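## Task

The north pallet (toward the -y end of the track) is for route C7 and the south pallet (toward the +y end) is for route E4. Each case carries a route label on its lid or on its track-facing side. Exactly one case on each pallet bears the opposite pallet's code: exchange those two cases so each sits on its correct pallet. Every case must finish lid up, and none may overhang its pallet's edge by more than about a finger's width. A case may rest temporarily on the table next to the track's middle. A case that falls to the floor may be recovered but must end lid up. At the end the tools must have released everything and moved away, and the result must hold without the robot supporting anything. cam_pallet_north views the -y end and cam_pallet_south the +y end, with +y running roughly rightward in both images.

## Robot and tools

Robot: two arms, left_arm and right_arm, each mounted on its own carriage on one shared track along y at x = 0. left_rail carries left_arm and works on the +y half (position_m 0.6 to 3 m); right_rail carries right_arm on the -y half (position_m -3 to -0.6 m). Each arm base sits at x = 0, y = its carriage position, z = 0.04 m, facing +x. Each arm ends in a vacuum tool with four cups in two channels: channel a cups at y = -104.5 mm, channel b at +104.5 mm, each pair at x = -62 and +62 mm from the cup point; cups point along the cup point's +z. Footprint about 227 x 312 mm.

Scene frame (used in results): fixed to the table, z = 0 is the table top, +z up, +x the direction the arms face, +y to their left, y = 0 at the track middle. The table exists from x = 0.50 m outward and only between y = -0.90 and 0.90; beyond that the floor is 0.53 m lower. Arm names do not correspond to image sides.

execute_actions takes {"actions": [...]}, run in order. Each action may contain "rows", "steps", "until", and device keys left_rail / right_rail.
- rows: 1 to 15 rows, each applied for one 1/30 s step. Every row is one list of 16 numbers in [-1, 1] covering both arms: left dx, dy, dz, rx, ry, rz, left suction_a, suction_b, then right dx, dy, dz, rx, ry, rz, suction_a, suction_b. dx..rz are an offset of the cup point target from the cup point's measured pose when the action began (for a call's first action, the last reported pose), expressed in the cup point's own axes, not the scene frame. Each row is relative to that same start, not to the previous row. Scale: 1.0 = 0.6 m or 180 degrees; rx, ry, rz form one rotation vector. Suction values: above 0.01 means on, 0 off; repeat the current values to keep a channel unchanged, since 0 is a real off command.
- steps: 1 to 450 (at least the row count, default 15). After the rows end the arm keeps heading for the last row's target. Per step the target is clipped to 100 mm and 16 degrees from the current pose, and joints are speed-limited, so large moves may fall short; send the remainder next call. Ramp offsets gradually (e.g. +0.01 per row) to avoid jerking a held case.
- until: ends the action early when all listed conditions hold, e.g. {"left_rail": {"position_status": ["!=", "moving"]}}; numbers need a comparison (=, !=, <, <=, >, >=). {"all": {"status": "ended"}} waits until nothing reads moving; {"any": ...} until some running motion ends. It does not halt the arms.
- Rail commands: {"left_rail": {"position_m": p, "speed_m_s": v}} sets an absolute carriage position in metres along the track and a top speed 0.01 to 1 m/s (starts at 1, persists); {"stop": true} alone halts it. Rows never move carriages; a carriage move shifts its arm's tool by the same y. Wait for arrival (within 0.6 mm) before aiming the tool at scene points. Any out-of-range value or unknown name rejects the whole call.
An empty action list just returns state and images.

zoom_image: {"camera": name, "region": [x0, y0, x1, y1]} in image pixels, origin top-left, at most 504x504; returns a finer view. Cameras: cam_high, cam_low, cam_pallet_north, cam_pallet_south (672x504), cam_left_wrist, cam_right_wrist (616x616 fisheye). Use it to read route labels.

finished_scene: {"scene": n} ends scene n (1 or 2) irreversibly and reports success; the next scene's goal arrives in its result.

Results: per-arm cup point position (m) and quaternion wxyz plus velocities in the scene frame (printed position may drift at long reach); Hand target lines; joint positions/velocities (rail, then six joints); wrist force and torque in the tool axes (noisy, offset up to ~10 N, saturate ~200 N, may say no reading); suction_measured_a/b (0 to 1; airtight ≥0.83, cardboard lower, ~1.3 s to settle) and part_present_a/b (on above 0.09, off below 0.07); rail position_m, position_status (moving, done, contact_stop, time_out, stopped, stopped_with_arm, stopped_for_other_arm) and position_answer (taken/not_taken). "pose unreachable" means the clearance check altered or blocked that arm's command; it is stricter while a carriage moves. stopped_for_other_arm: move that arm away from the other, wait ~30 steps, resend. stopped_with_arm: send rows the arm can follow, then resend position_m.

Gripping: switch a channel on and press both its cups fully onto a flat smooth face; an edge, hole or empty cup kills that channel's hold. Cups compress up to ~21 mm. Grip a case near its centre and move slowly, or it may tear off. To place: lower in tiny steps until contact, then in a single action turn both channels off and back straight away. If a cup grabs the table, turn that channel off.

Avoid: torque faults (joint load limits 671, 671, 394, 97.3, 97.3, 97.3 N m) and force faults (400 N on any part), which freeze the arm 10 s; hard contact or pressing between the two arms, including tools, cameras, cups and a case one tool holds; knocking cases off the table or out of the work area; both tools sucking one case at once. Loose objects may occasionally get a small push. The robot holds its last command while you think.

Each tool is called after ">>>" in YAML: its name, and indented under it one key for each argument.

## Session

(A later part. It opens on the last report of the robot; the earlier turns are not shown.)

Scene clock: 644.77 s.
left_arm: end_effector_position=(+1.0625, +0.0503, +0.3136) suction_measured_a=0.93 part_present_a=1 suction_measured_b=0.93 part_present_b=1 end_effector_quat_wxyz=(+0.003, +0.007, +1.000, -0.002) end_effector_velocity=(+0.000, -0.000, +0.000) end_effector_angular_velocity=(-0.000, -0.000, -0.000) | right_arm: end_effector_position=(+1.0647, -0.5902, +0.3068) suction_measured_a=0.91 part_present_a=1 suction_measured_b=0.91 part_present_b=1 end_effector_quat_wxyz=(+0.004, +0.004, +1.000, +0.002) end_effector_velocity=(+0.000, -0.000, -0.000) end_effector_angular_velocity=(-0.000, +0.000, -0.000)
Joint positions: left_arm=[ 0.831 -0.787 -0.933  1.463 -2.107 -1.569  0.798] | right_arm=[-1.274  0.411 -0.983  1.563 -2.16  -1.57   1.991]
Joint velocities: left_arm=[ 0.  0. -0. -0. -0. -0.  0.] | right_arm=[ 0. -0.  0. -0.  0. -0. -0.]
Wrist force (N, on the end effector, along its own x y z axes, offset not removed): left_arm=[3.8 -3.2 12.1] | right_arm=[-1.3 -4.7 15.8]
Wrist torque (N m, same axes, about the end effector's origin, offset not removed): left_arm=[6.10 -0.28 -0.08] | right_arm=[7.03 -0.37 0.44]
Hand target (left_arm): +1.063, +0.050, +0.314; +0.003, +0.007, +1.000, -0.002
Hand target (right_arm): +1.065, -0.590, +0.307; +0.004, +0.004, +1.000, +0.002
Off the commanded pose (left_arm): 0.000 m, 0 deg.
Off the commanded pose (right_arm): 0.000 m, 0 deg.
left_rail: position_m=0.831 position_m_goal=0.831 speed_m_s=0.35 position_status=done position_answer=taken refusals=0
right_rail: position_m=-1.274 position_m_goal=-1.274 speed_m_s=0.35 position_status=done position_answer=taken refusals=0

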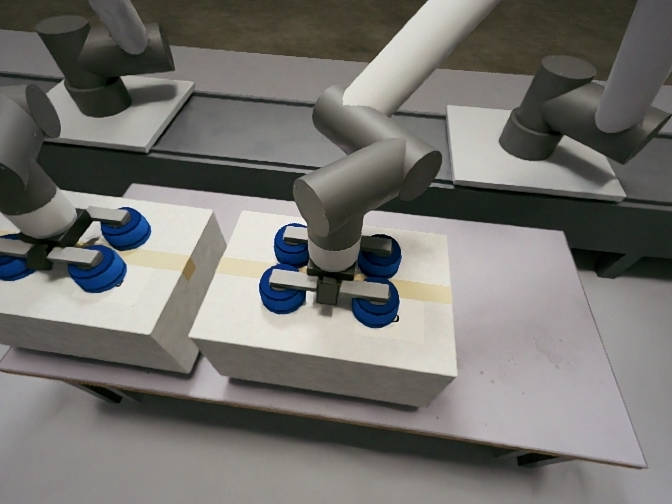

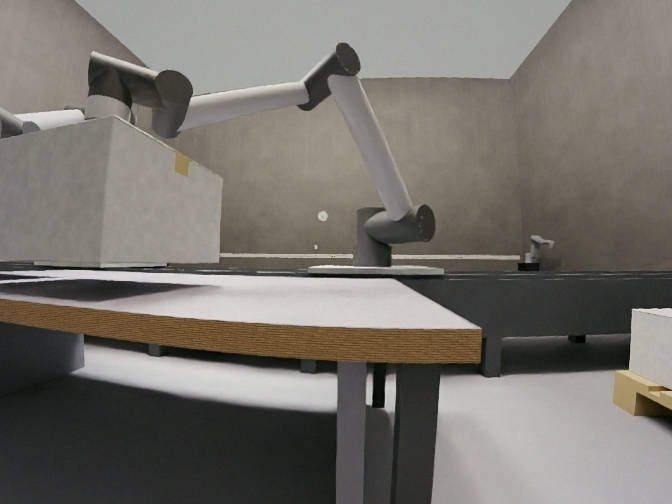

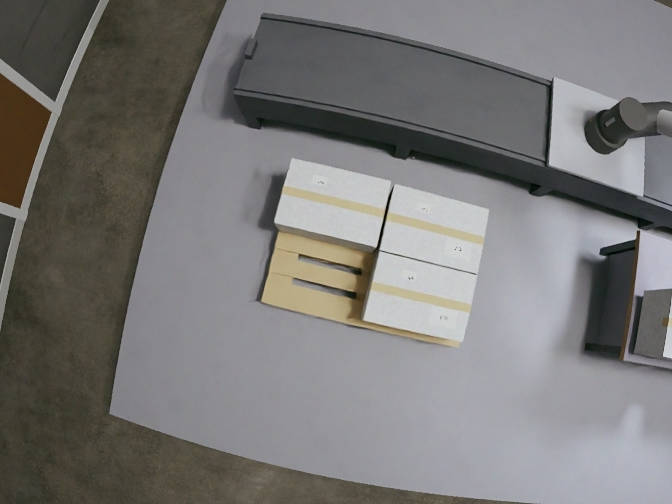

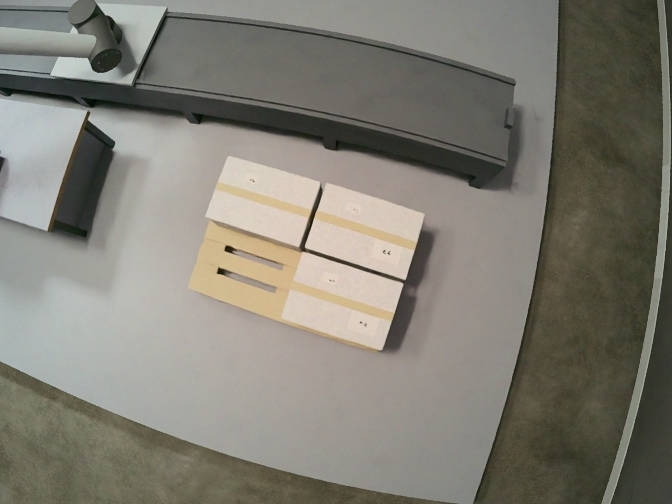

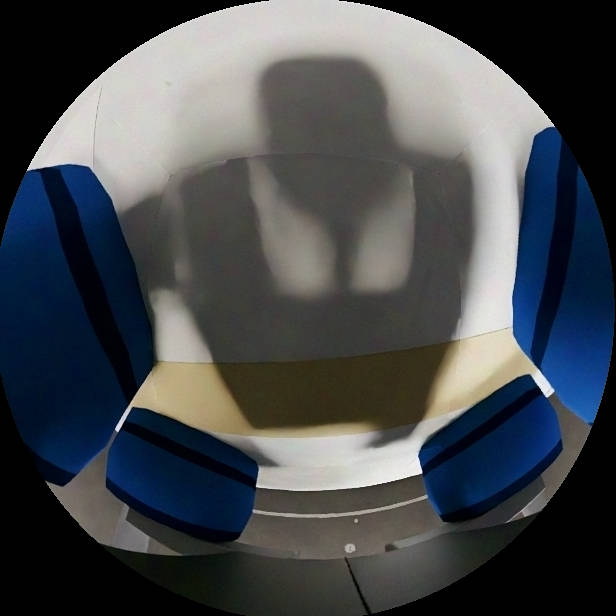

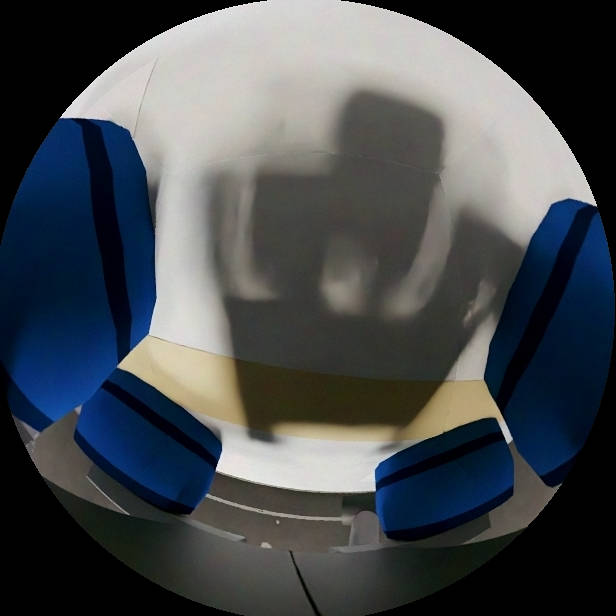

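>>> execute_actions:
  actions:
    - {"rows":[ [0,0,0.0019,0,0,0,1,1, 0,0,0.0018,0,0,0,1,1], [0,0,0.0067,-0.0001,0.0001,0,1,1, 0,0,0.0064,0,0.0001,0.0001,1,1], [0,0,0.0154,-0.0002,0.0003,0,1,1, 0,0,0.0146,0.0001,0.0003,0.0002,1,1], [0,0,0.0269,-0.0004,0.0005,0,1,1, 0,0,0.0256,0.0002,0.0005,0.0004,1,1], [0,0,0.0403,-0.0005,0.0008,0,1,1, 0,0,0.0383,0.0003,0.0008,0.0005,1,1], [0,0,0.0547,-0.0007,0.0011,0,1,1, 0,0,0.0520,0.0003,0.0011,0.0007,1,1], [0,0,0.0682,-0.0009,0.0013,0,1,1, 0,0,0.0648,0.0004,0.0013,0.0009,1,1], [0,0,0.0797,-0.0011,0.0016,0,1,1, 0,0,0.0758,0.0005,0.0016,0.0011,1,1], [0,0,0.0883,-0.0012,0.0017,0,1,1, 0,0,0.0840,0.0006,0.0017,0.0012,1,1], [0,0,0.0936,-0.0013,0.0019,0,1,1, 0,0,0.0890,0.0006,0.0019,0.0013,1,1], [0,0,0.0960,-0.0013,0.0019,0,1,1, 0,0,0.0913,0.0006,0.0019,0.0013,1,1] ],"steps":12}

Scene clock: 765.17 s.
left_arm: end_effector_position=(+1.0623, +0.0506, +0.2676) suction_measured_a=0.93 part_present_a=1 suction_measured_b=0.93 part_present_b=1 end_effector_quat_wxyz=(+0.000, +0.007, +1.000, +0.000) end_effector_velocity=(+0.001, -0.000, -0.139) end_effector_angular_velocity=(+0.012, +0.017, -0.001) | right_arm: end_effector_position=(+1.0643, -0.5905, +0.2631) suction_measured_a=0.91 part_present_a=1 suction_measured_b=0.91 part_present_b=1 end_effector_quat_wxyz=(+0.001, +0.006, +1.000, +0.001) end_effector_velocity=(-0.000, -0.000, -0.133) end_effector_angular_velocity=(-0.006, +0.019, -0.010)
Joint positions: left_arm=[ 0.831 -0.787 -0.904  1.482 -2.149 -1.57   0.798] | right_arm=[-1.274  0.411 -0.953  1.581 -2.202 -1.57   1.994]
Joint velocities: left_arm=[ 0.     0.001  0.093  0.048 -0.12  -0.003  0.001] | right_arm=[ 0.    -0.     0.094  0.047 -0.122  0.002  0.01 ]
Wrist force (N, on the end effector, along its own x y z axes, offset not removed): left_arm=[1.1 0.8 28.0] | right_arm=[1.8 -4.1 36.9]
Wrist torque (N m, same axes, about the end effector's origin, offset not removed): left_arm=[6.76 0.34 -0.18] | right_arm=[8.15 -0.44 0.48]
Hand target (left_arm): +1.063, +0.050, +0.256; -0.000, +0.007, +1.000, +0.000
Hand target (right_arm): +1.065, -0.590, +0.252; +0.001, +0.006, +1.000, +0.001
Off the commanded pose (left_arm): 0.012 m, 0 deg.
Off the commanded pose (right_arm): 0.011 m, 0 deg.
left_rail: position_m=0.831 position_m_goal=0.831 speed_m_s=0.35 position_status=done position_answer=taken refusals=0
right_rail: position_m=-1.274 position_m_goal=-1.274 speed_m_s=0.35 position_status=done position_answer=taken refusals=0

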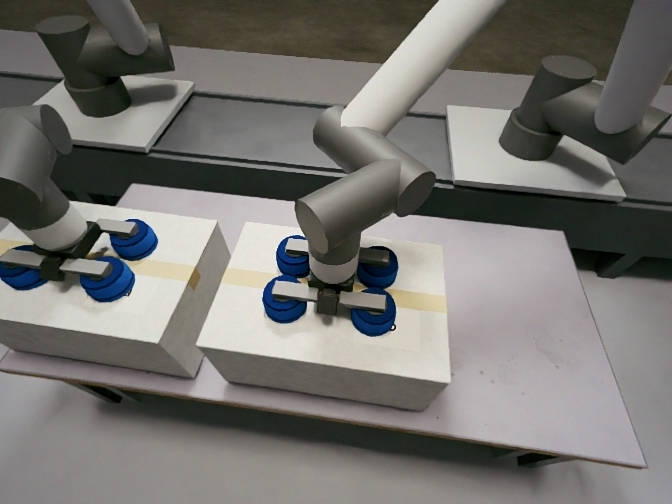

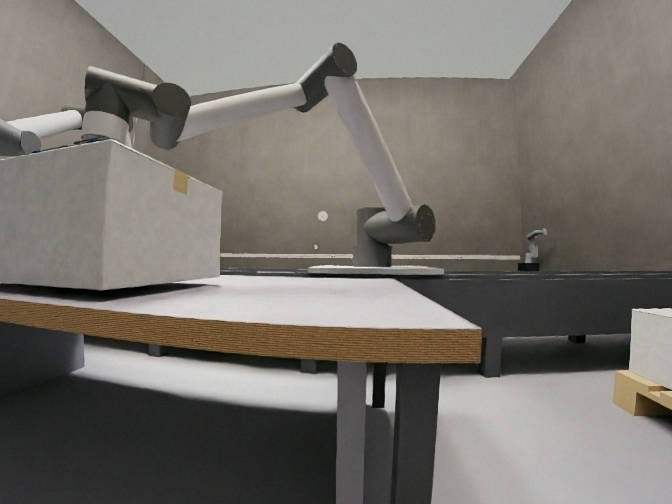

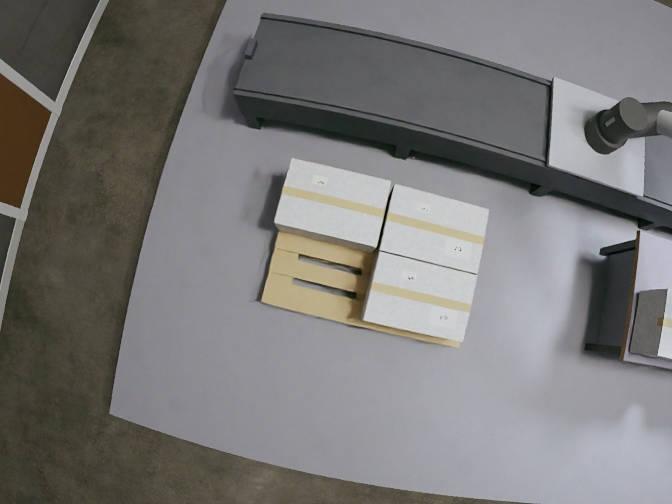

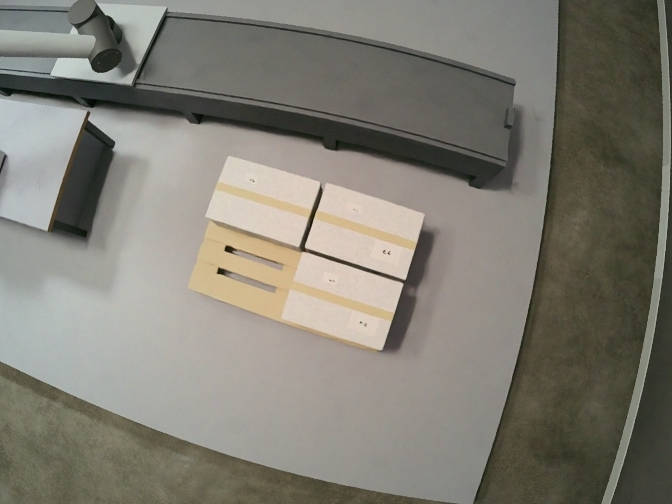

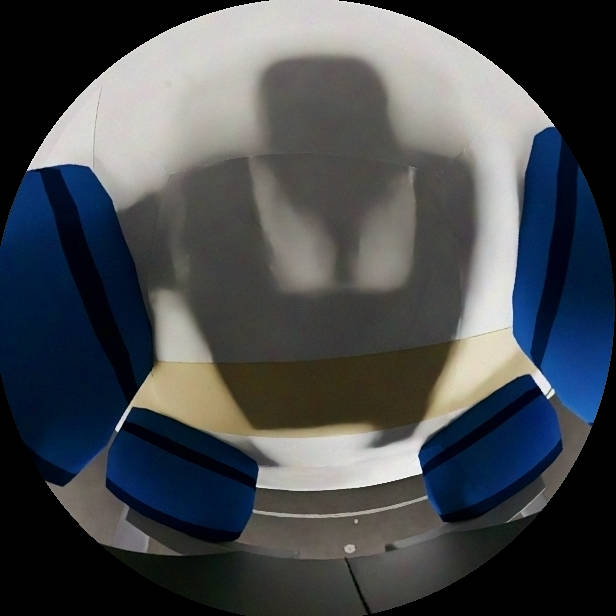

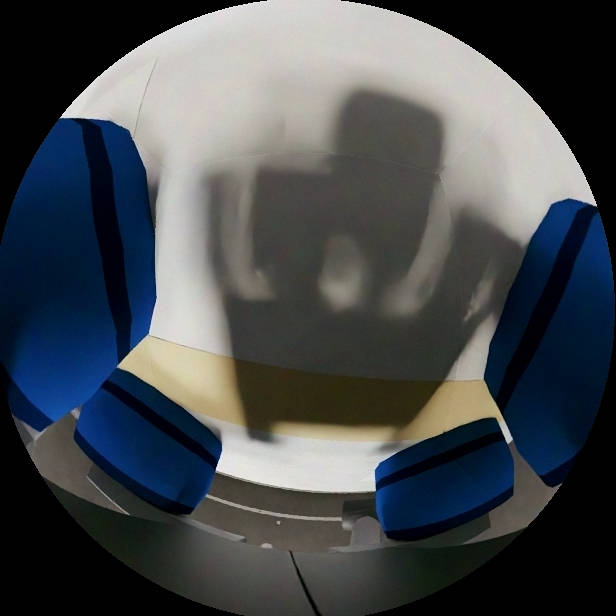

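>>> execute_actions:
  actions: []

>>> zoom_image:
  camera: "cam_low"
  region: [40, 260, 160, 320]

Scene clock: 769.97 s.
left_arm: end_effector_position=(+1.0627, +0.0502, +0.2561) suction_measured_a=0.93 part_present_a=1 suction_measured_b=0.93 part_present_b=1 end_effector_quat_wxyz=(-0.000, +0.007, +1.000, +0.000) end_effector_velocity=(+0.000, +0.000, +0.000) end_effector_angular_velocity=(-0.000, -0.000, +0.000) | right_arm: end_effector_position=(+1.0648, -0.5902, +0.2521) suction_measured_a=0.91 part_present_a=1 suction_measured_b=0.91 part_present_b=1 end_effector_quat_wxyz=(+0.001, +0.006, +1.000, +0.001) end_effector_velocity=(-0.000, -0.000, -0.000) end_effector_angular_velocity=(-0.000, -0.000, -0.000)
Joint positions: left_arm=[ 0.831 -0.787 -0.896  1.486 -2.16  -1.571  0.798] | right_arm=[-1.274  0.411 -0.945  1.585 -2.213 -1.569  1.995]
Joint velocities: left_arm=[ 0.  0. -0.  0. -0.  0. -0.] | right_arm=[ 0. -0. -0.  0. -0. -0.  0.]
Wrist force (N, on the end effector, along its own x y z axes, offset not removed): left_arm=[-0.4 -0.8 11.4] | right_arm=[2.7 -7.2 14.7]
Wrist torque (N m, same axes, about the end effector's origin, offset not removed): left_arm=[6.40 0.20 0.03] | right_arm=[6.46 -0.82 0.50]
Hand target (left_arm): +1.063, +0.050, +0.256; -0.000, +0.007, +1.000, +0.000
Hand target (right_arm): +1.065, -0.590, +0.252; +0.001, +0.006, +1.000, +0.001
Off the commanded pose (left_arm): 0.000 m, 0 deg.
Off the commanded pose (right_arm): 0.000 m, 0 deg.
left_rail: position_m=0.831 position_m_goal=0.831 speed_m_s=0.35 position_status=done position_answer=taken refusals=0
right_rail: position_m=-1.274 position_m_goal=-1.274 speed_m_s=0.35 position_status=done position_answer=taken refusals=0

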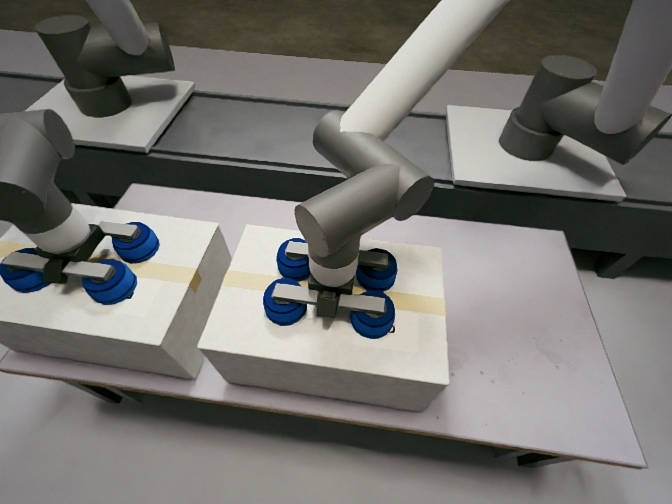

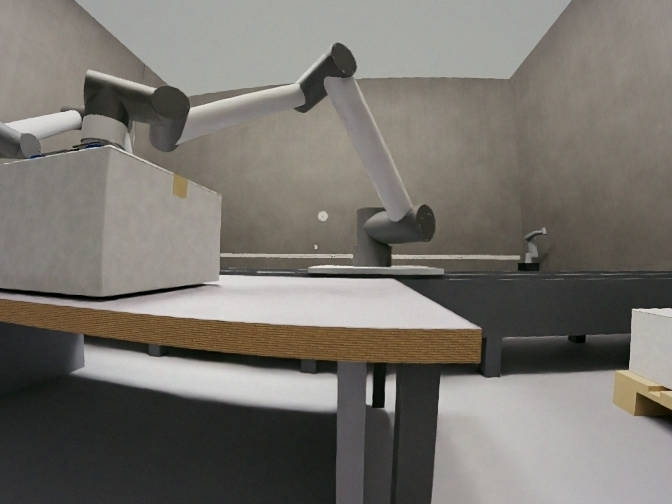

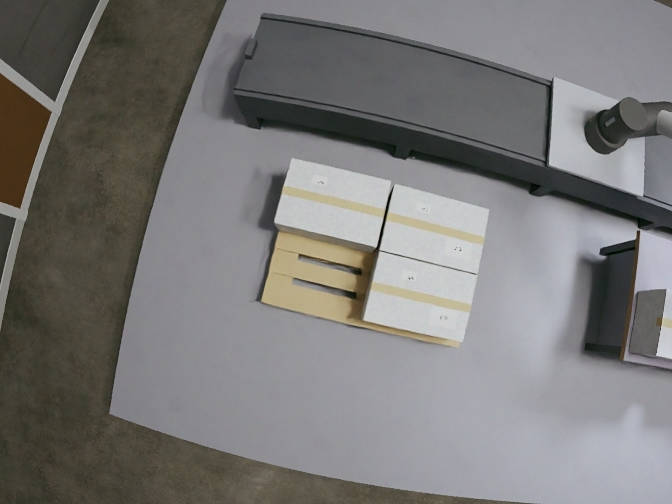

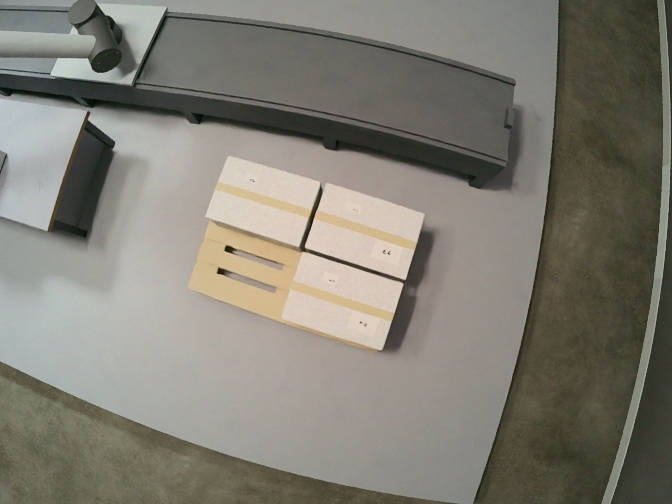

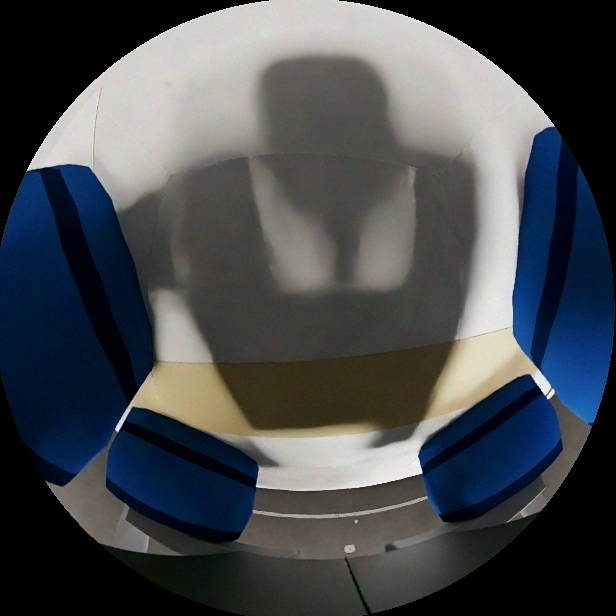

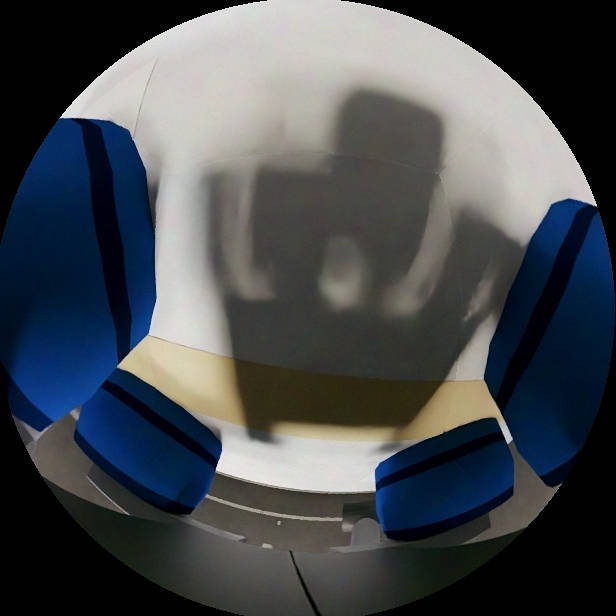

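Region (40, 260, 160, 320) of cam_low's 672x504 image, scaled by 4.200, with more detail than that image has.

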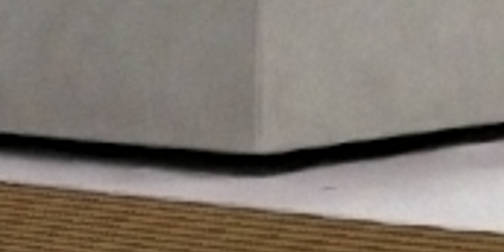

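>>> execute_actions:
  actions:
    - {"rows":[ [0,0,0.003,0,0,0,1,1, 0,0,0.0025,0,0,0,1,1], [0,0,0.007,0,0,0,1,1, 0,0,0.0058,0,0,0,1,1], [0,0,0.010,0,0,0,1,1, 0,0,0.0083,0,0,0,1,1] ],"steps":3}

Scene clock: 779.87 s.
left_arm: end_effector_position=(+1.0627, +0.0502, +0.2553) suction_measured_a=0.93 part_present_a=1 suction_measured_b=0.93 part_present_b=1 end_effector_quat_wxyz=(-0.000, +0.007, +1.000, +0.000) end_effector_velocity=(+0.001, -0.001, -0.026) end_effector_angular_velocity=(-0.002, -0.002, -0.000) | right_arm: end_effector_position=(+1.0648, -0.5902, +0.2514) suction_measured_a=0.91 part_present_a=1 suction_measured_b=0.91 part_present_b=1 end_effector_quat_wxyz=(+0.001, +0.006, +1.000, +0.001) end_effector_velocity=(+0.001, +0.001, -0.022) end_effector_angular_velocity=(+0.001, -0.003, -0.000)
Joint positions: left_arm=[ 0.831 -0.787 -0.896  1.486 -2.161 -1.571  0.798] | right_arm=[-1.274  0.411 -0.945  1.585 -2.213 -1.569  1.995]
Joint velocities: left_arm=[ 0.    -0.     0.018  0.011 -0.032  0.     0.   ] | right_arm=[ 0.     0.     0.016  0.009 -0.028 -0.     0.   ]
Wrist force (N, on the end effector, along its own x y z axes, offset not removed): left_arm=[1.2 -1.9 -1.8] | right_arm=[2.2 -1.4 9.1]
Wrist torque (N m, same axes, about the end effector's origin, offset not removed): left_arm=[6.01 -0.25 -0.11] | right_arm=[6.88 -0.79 0.42]
Hand target (left_arm): +1.063, +0.050, +0.250; -0.000, +0.007, +1.000, +0.000
Hand target (right_arm): +1.065, -0.590, +0.247; +0.001, +0.006, +1.000, +0.001
Off the commanded pose (left_arm): 0.005 m, 0 deg.
Off the commanded pose (right_arm): 0.004 m, 0 deg.
left_rail: position_m=0.831 position_m_goal=0.831 speed_m_s=0.35 position_status=done position_answer=taken refusals=0
right_rail: position_m=-1.274 position_m_goal=-1.274 speed_m_s=0.35 position_status=done position_answer=taken refusals=0

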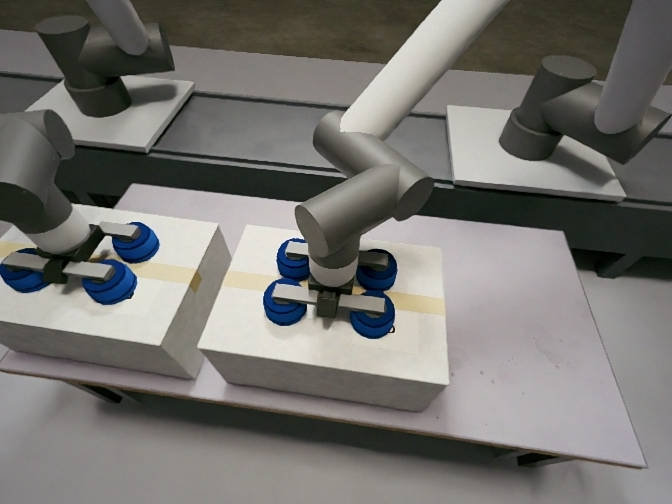

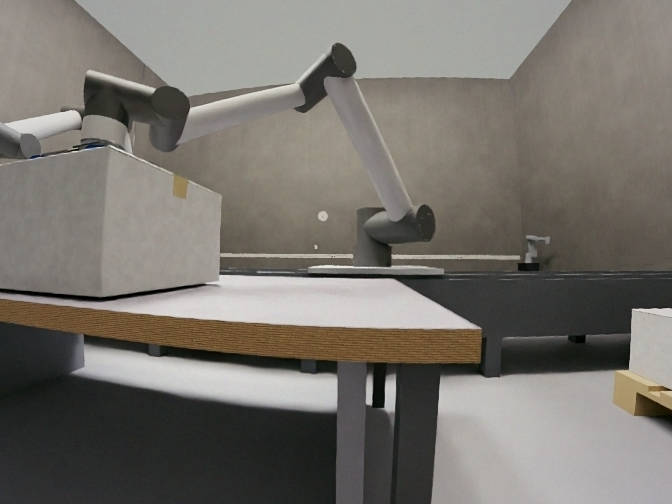

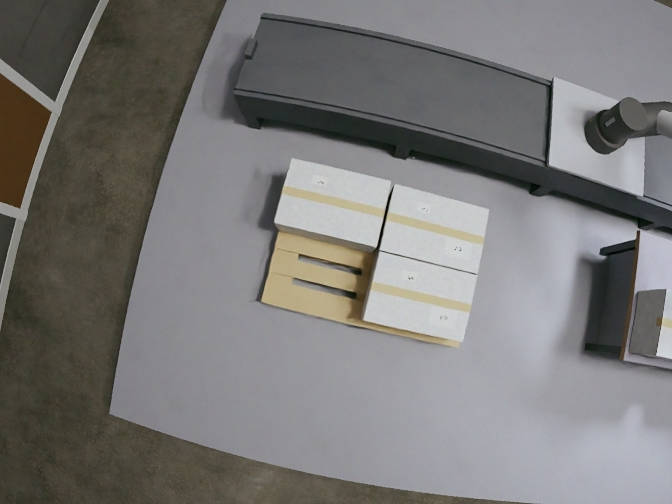

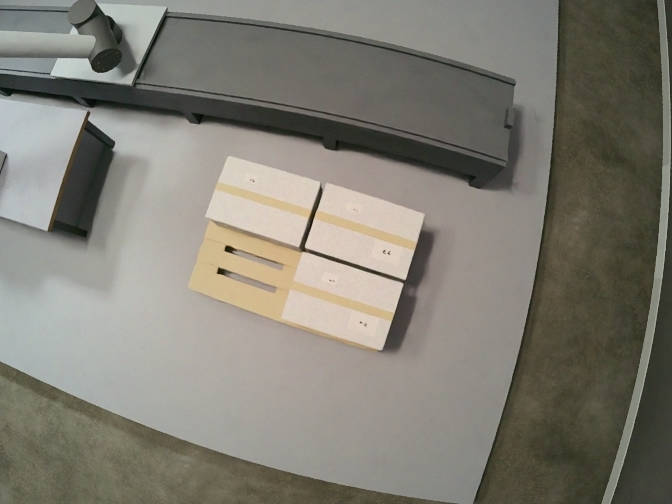

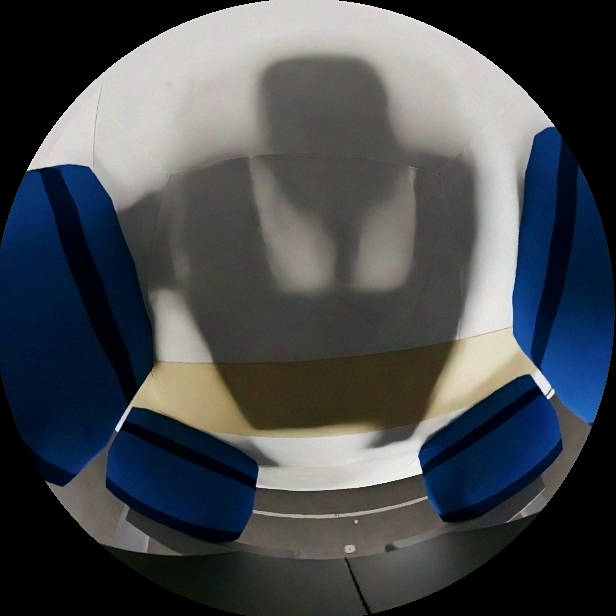

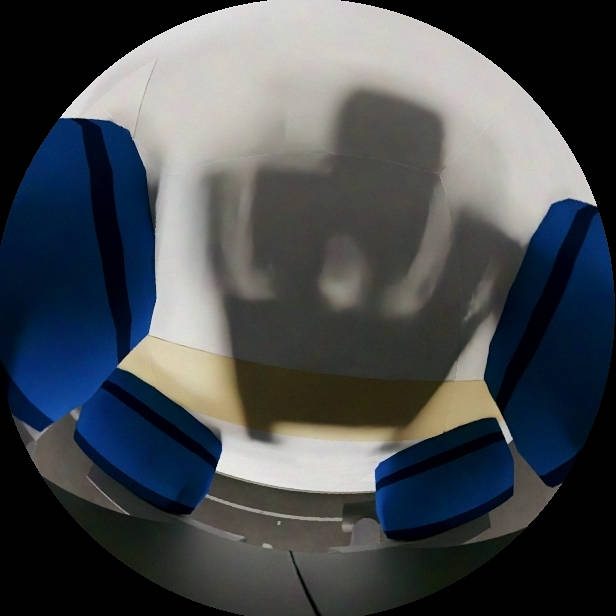

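>>> execute_actions:
  actions: []

>>> zoom_image:
  camera: "cam_low"
  region: [0, 260, 240, 320]

>>> zoom_image:
  camera: "cam_pallet_north"
  region: [612, 280, 672, 370]

Scene clock: 791.03 s.
left_arm: end_effector_position=(+1.0627, +0.0503, +0.2501) suction_measured_a=0.93 part_present_a=1 suction_measured_b=0.93 part_present_b=1 end_effector_quat_wxyz=(-0.000, +0.007, +1.000, +0.000) end_effector_velocity=(+0.000, +0.000, -0.000) end_effector_angular_velocity=(+0.000, +0.000, +0.000) | right_arm: end_effector_position=(+1.0648, -0.5902, +0.2472) suction_measured_a=0.91 part_present_a=1 suction_measured_b=0.91 part_present_b=1 end_effector_quat_wxyz=(+0.001, +0.006, +1.000, +0.001) end_effector_velocity=(-0.000, -0.000, -0.000) end_effector_angular_velocity=(-0.000, +0.000, -0.000)
Joint positions: left_arm=[ 0.831 -0.787 -0.892  1.488 -2.166 -1.571  0.798] | right_arm=[-1.274  0.411 -0.942  1.587 -2.218 -1.569  1.995]
Joint velocities: left_arm=[ 0.  0.  0. -0.  0.  0. -0.] | right_arm=[0. 0. 0. 0. 0. 0. 0.]
Wrist force (N, on the end effector, along its own x y z axes, offset not removed): left_arm=[0.8 -2.9 6.8] | right_arm=[7.4 -10.7 -24.9]
Wrist torque (N m, same axes, about the end effector's origin, offset not removed): left_arm=[6.11 0.07 -0.08] | right_arm=[-1.94 -6.37 -0.07]
Hand target (left_arm): +1.063, +0.050, +0.250; -0.000, +0.007, +1.000, +0.000
Hand target (right_arm): +1.065, -0.590, +0.247; +0.001, +0.006, +1.000, +0.001
Off the commanded pose (left_arm): 0.000 m, 0 deg.
Off the commanded pose (right_arm): 0.000 m, 0 deg.
left_rail: position_m=0.831 position_m_goal=0.831 speed_m_s=0.35 position_status=done position_answer=taken refusals=0
right_rail: position_m=-1.274 position_m_goal=-1.274 speed_m_s=0.35 position_status=done position_answer=taken refusals=0

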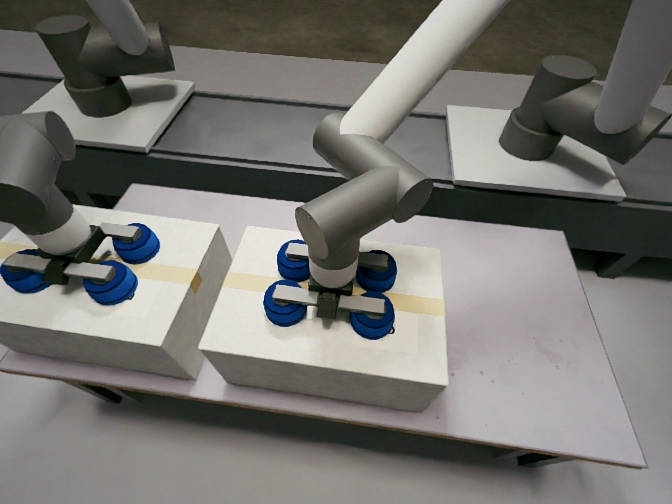

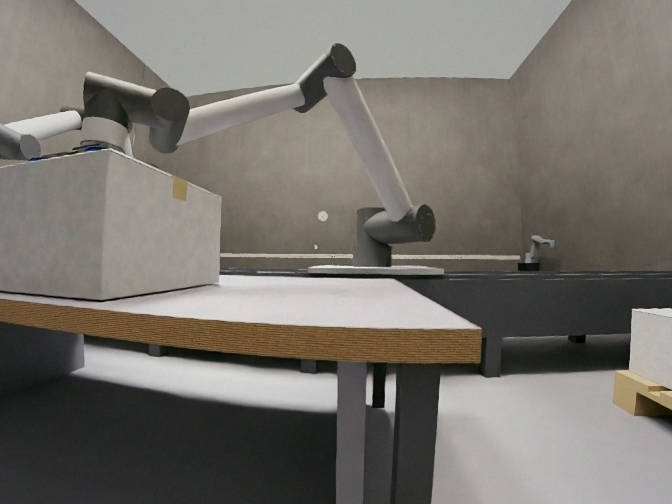

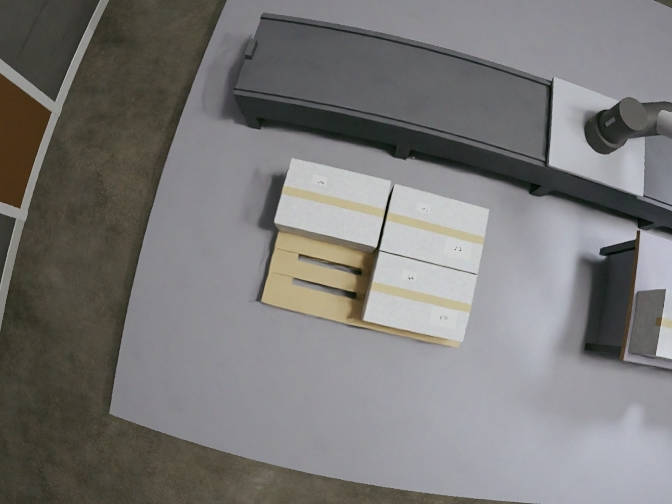

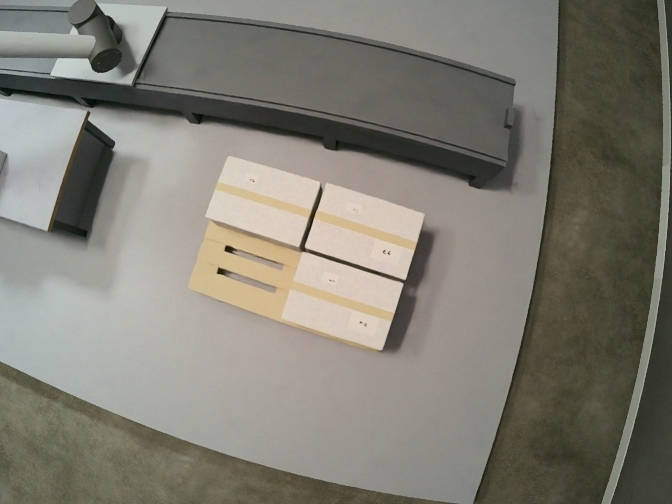

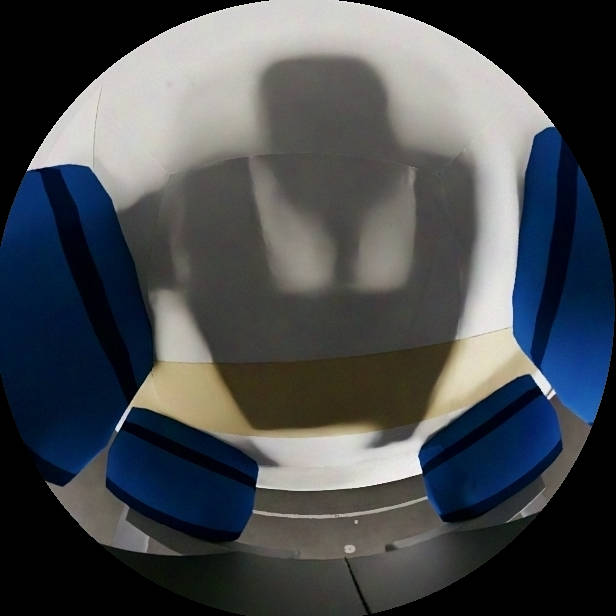

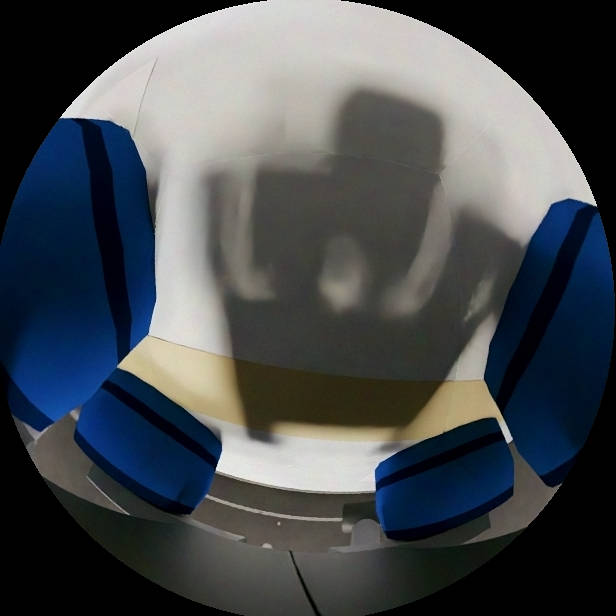

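Region (0, 260, 240, 320) of cam_low's 672x504 image, scaled by 2.100, with more detail than that image has; it fills the top 126 rows of this view, and the rest is white.

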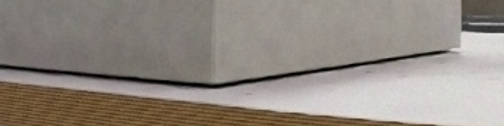

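Region (612, 280, 672, 370) of cam_pallet_north's 672x504 image, scaled by 5.600, with more detail than that image has.

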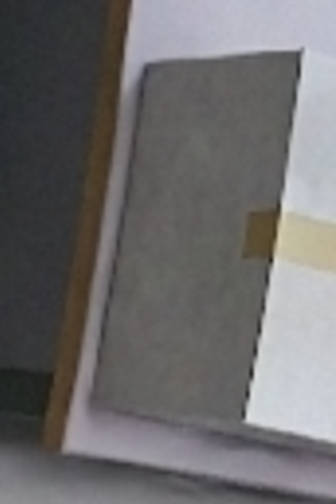

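>>> execute_actions:
  actions:
    - {"rows":[ [0,0,0.0033,0,0,0,1,1, 0,0,0.0002,0,0,0,1,1] ],"steps":1}

Scene clock: 800.80 s.
left_arm: end_effector_position=(+1.0627, +0.0503, +0.2501) suction_measured_a=0.93 part_present_a=1 suction_measured_b=0.93 part_present_b=1 end_effector_quat_wxyz=(-0.000, +0.007, +1.000, +0.000) end_effector_velocity=(+0.000, -0.000, -0.000) end_effector_angular_velocity=(+0.000, +0.000, -0.000) | right_arm: end_effector_position=(+1.0648, -0.5902, +0.2472) suction_measured_a=0.91 part_present_a=1 suction_measured_b=0.91 part_present_b=1 end_effector_quat_wxyz=(+0.001, +0.006, +1.000, +0.001) end_effector_velocity=(-0.000, -0.000, -0.000) end_effector_angular_velocity=(-0.000, +0.000, +0.000)
Joint positions: left_arm=[ 0.831 -0.787 -0.892  1.488 -2.166 -1.571  0.798] | right_arm=[-1.274  0.411 -0.942  1.587 -2.218 -1.569  1.995]
Joint velocities: left_arm=[ 0. -0.  0.  0. -0.  0.  0.] | right_arm=[ 0.  0.  0. -0.  0. -0. -0.]
Wrist force (N, on the end effector, along its own x y z axes, offset not removed): left_arm=[7.0 -5.5 13.7] | right_arm=[6.5 -9.9 -27.2]
Wrist torque (N m, same axes, about the end effector's origin, offset not removed): left_arm=[5.70 -0.89 0.04] | right_arm=[-1.90 -6.20 0.07]
Hand target (left_arm): +1.063, +0.050, +0.248; -0.000, +0.007, +1.000, +0.000
Hand target (right_arm): +1.065, -0.590, +0.247; +0.001, +0.006, +1.000, +0.001
Off the commanded pose (left_arm): 0.002 m, 0 deg.
Off the commanded pose (right_arm): 0.000 m, 0 deg.
left_rail: position_m=0.831 position_m_goal=0.831 speed_m_s=0.35 position_status=done position_answer=taken refusals=0
right_rail: position_m=-1.274 position_m_goal=-1.274 speed_m_s=0.35 position_status=done position_answer=taken refusals=0

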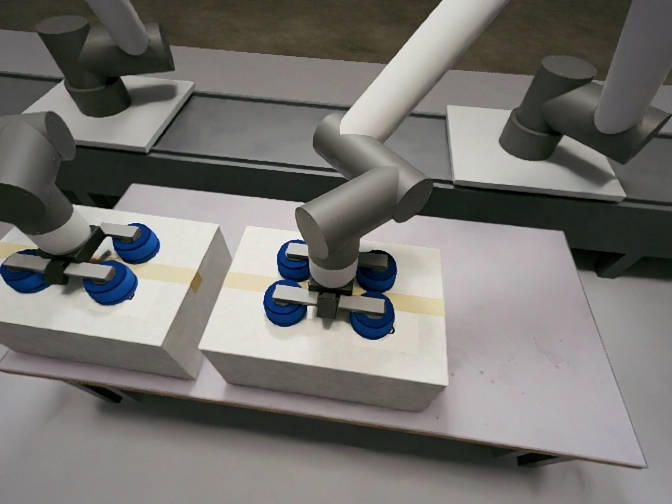

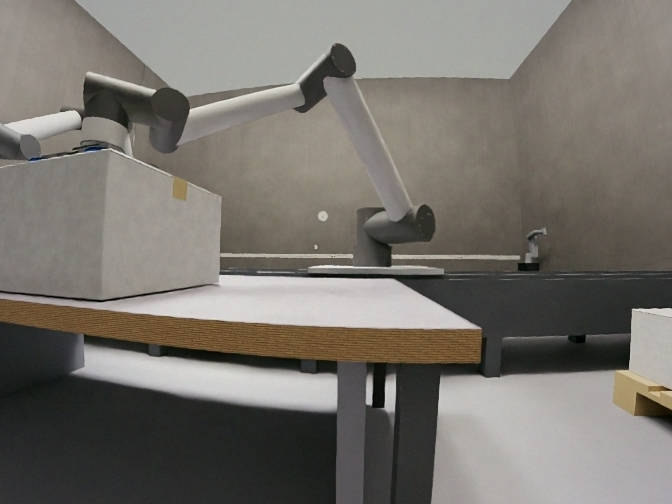

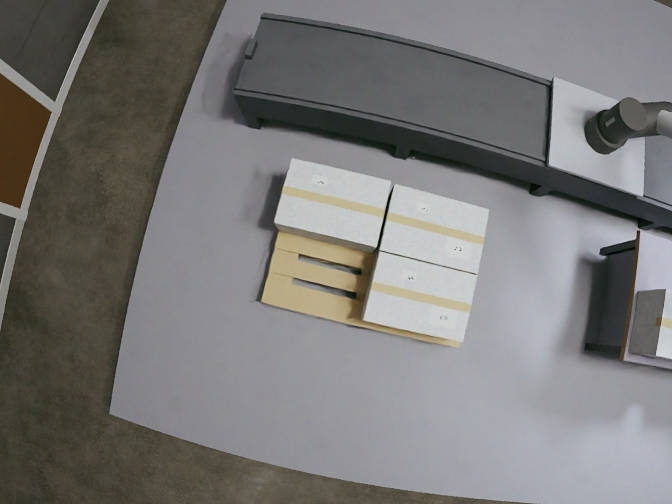

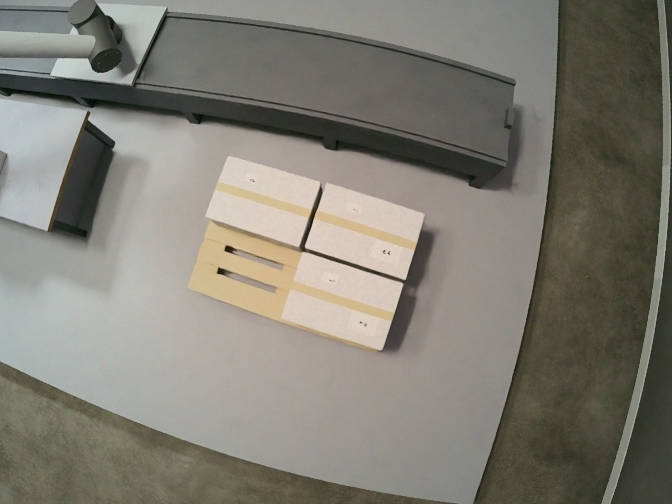

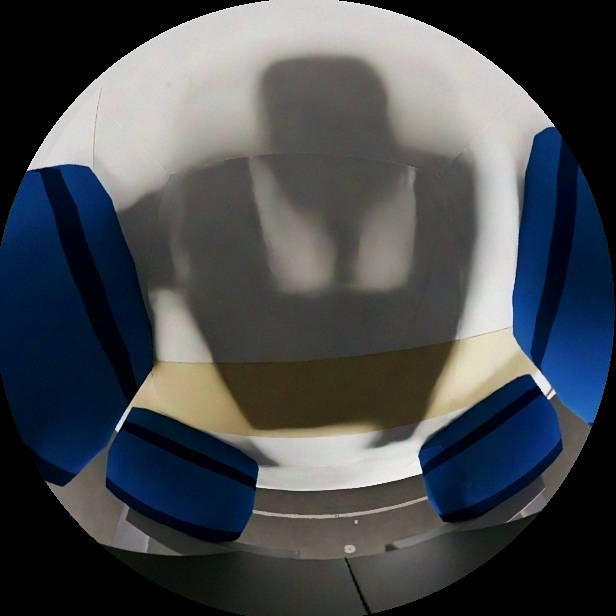

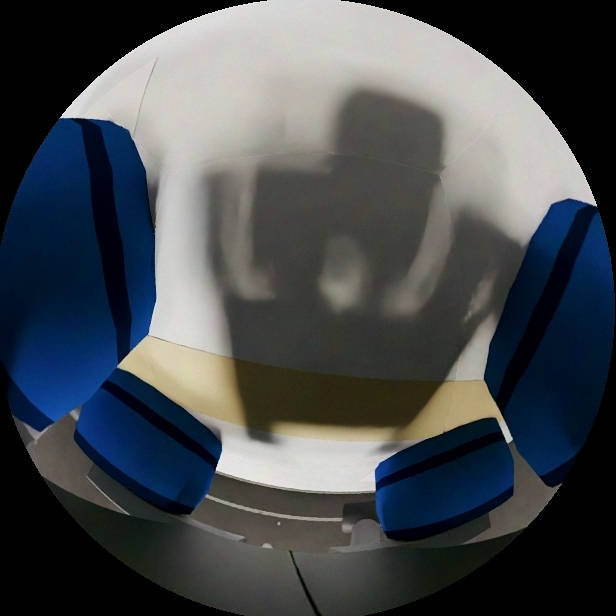

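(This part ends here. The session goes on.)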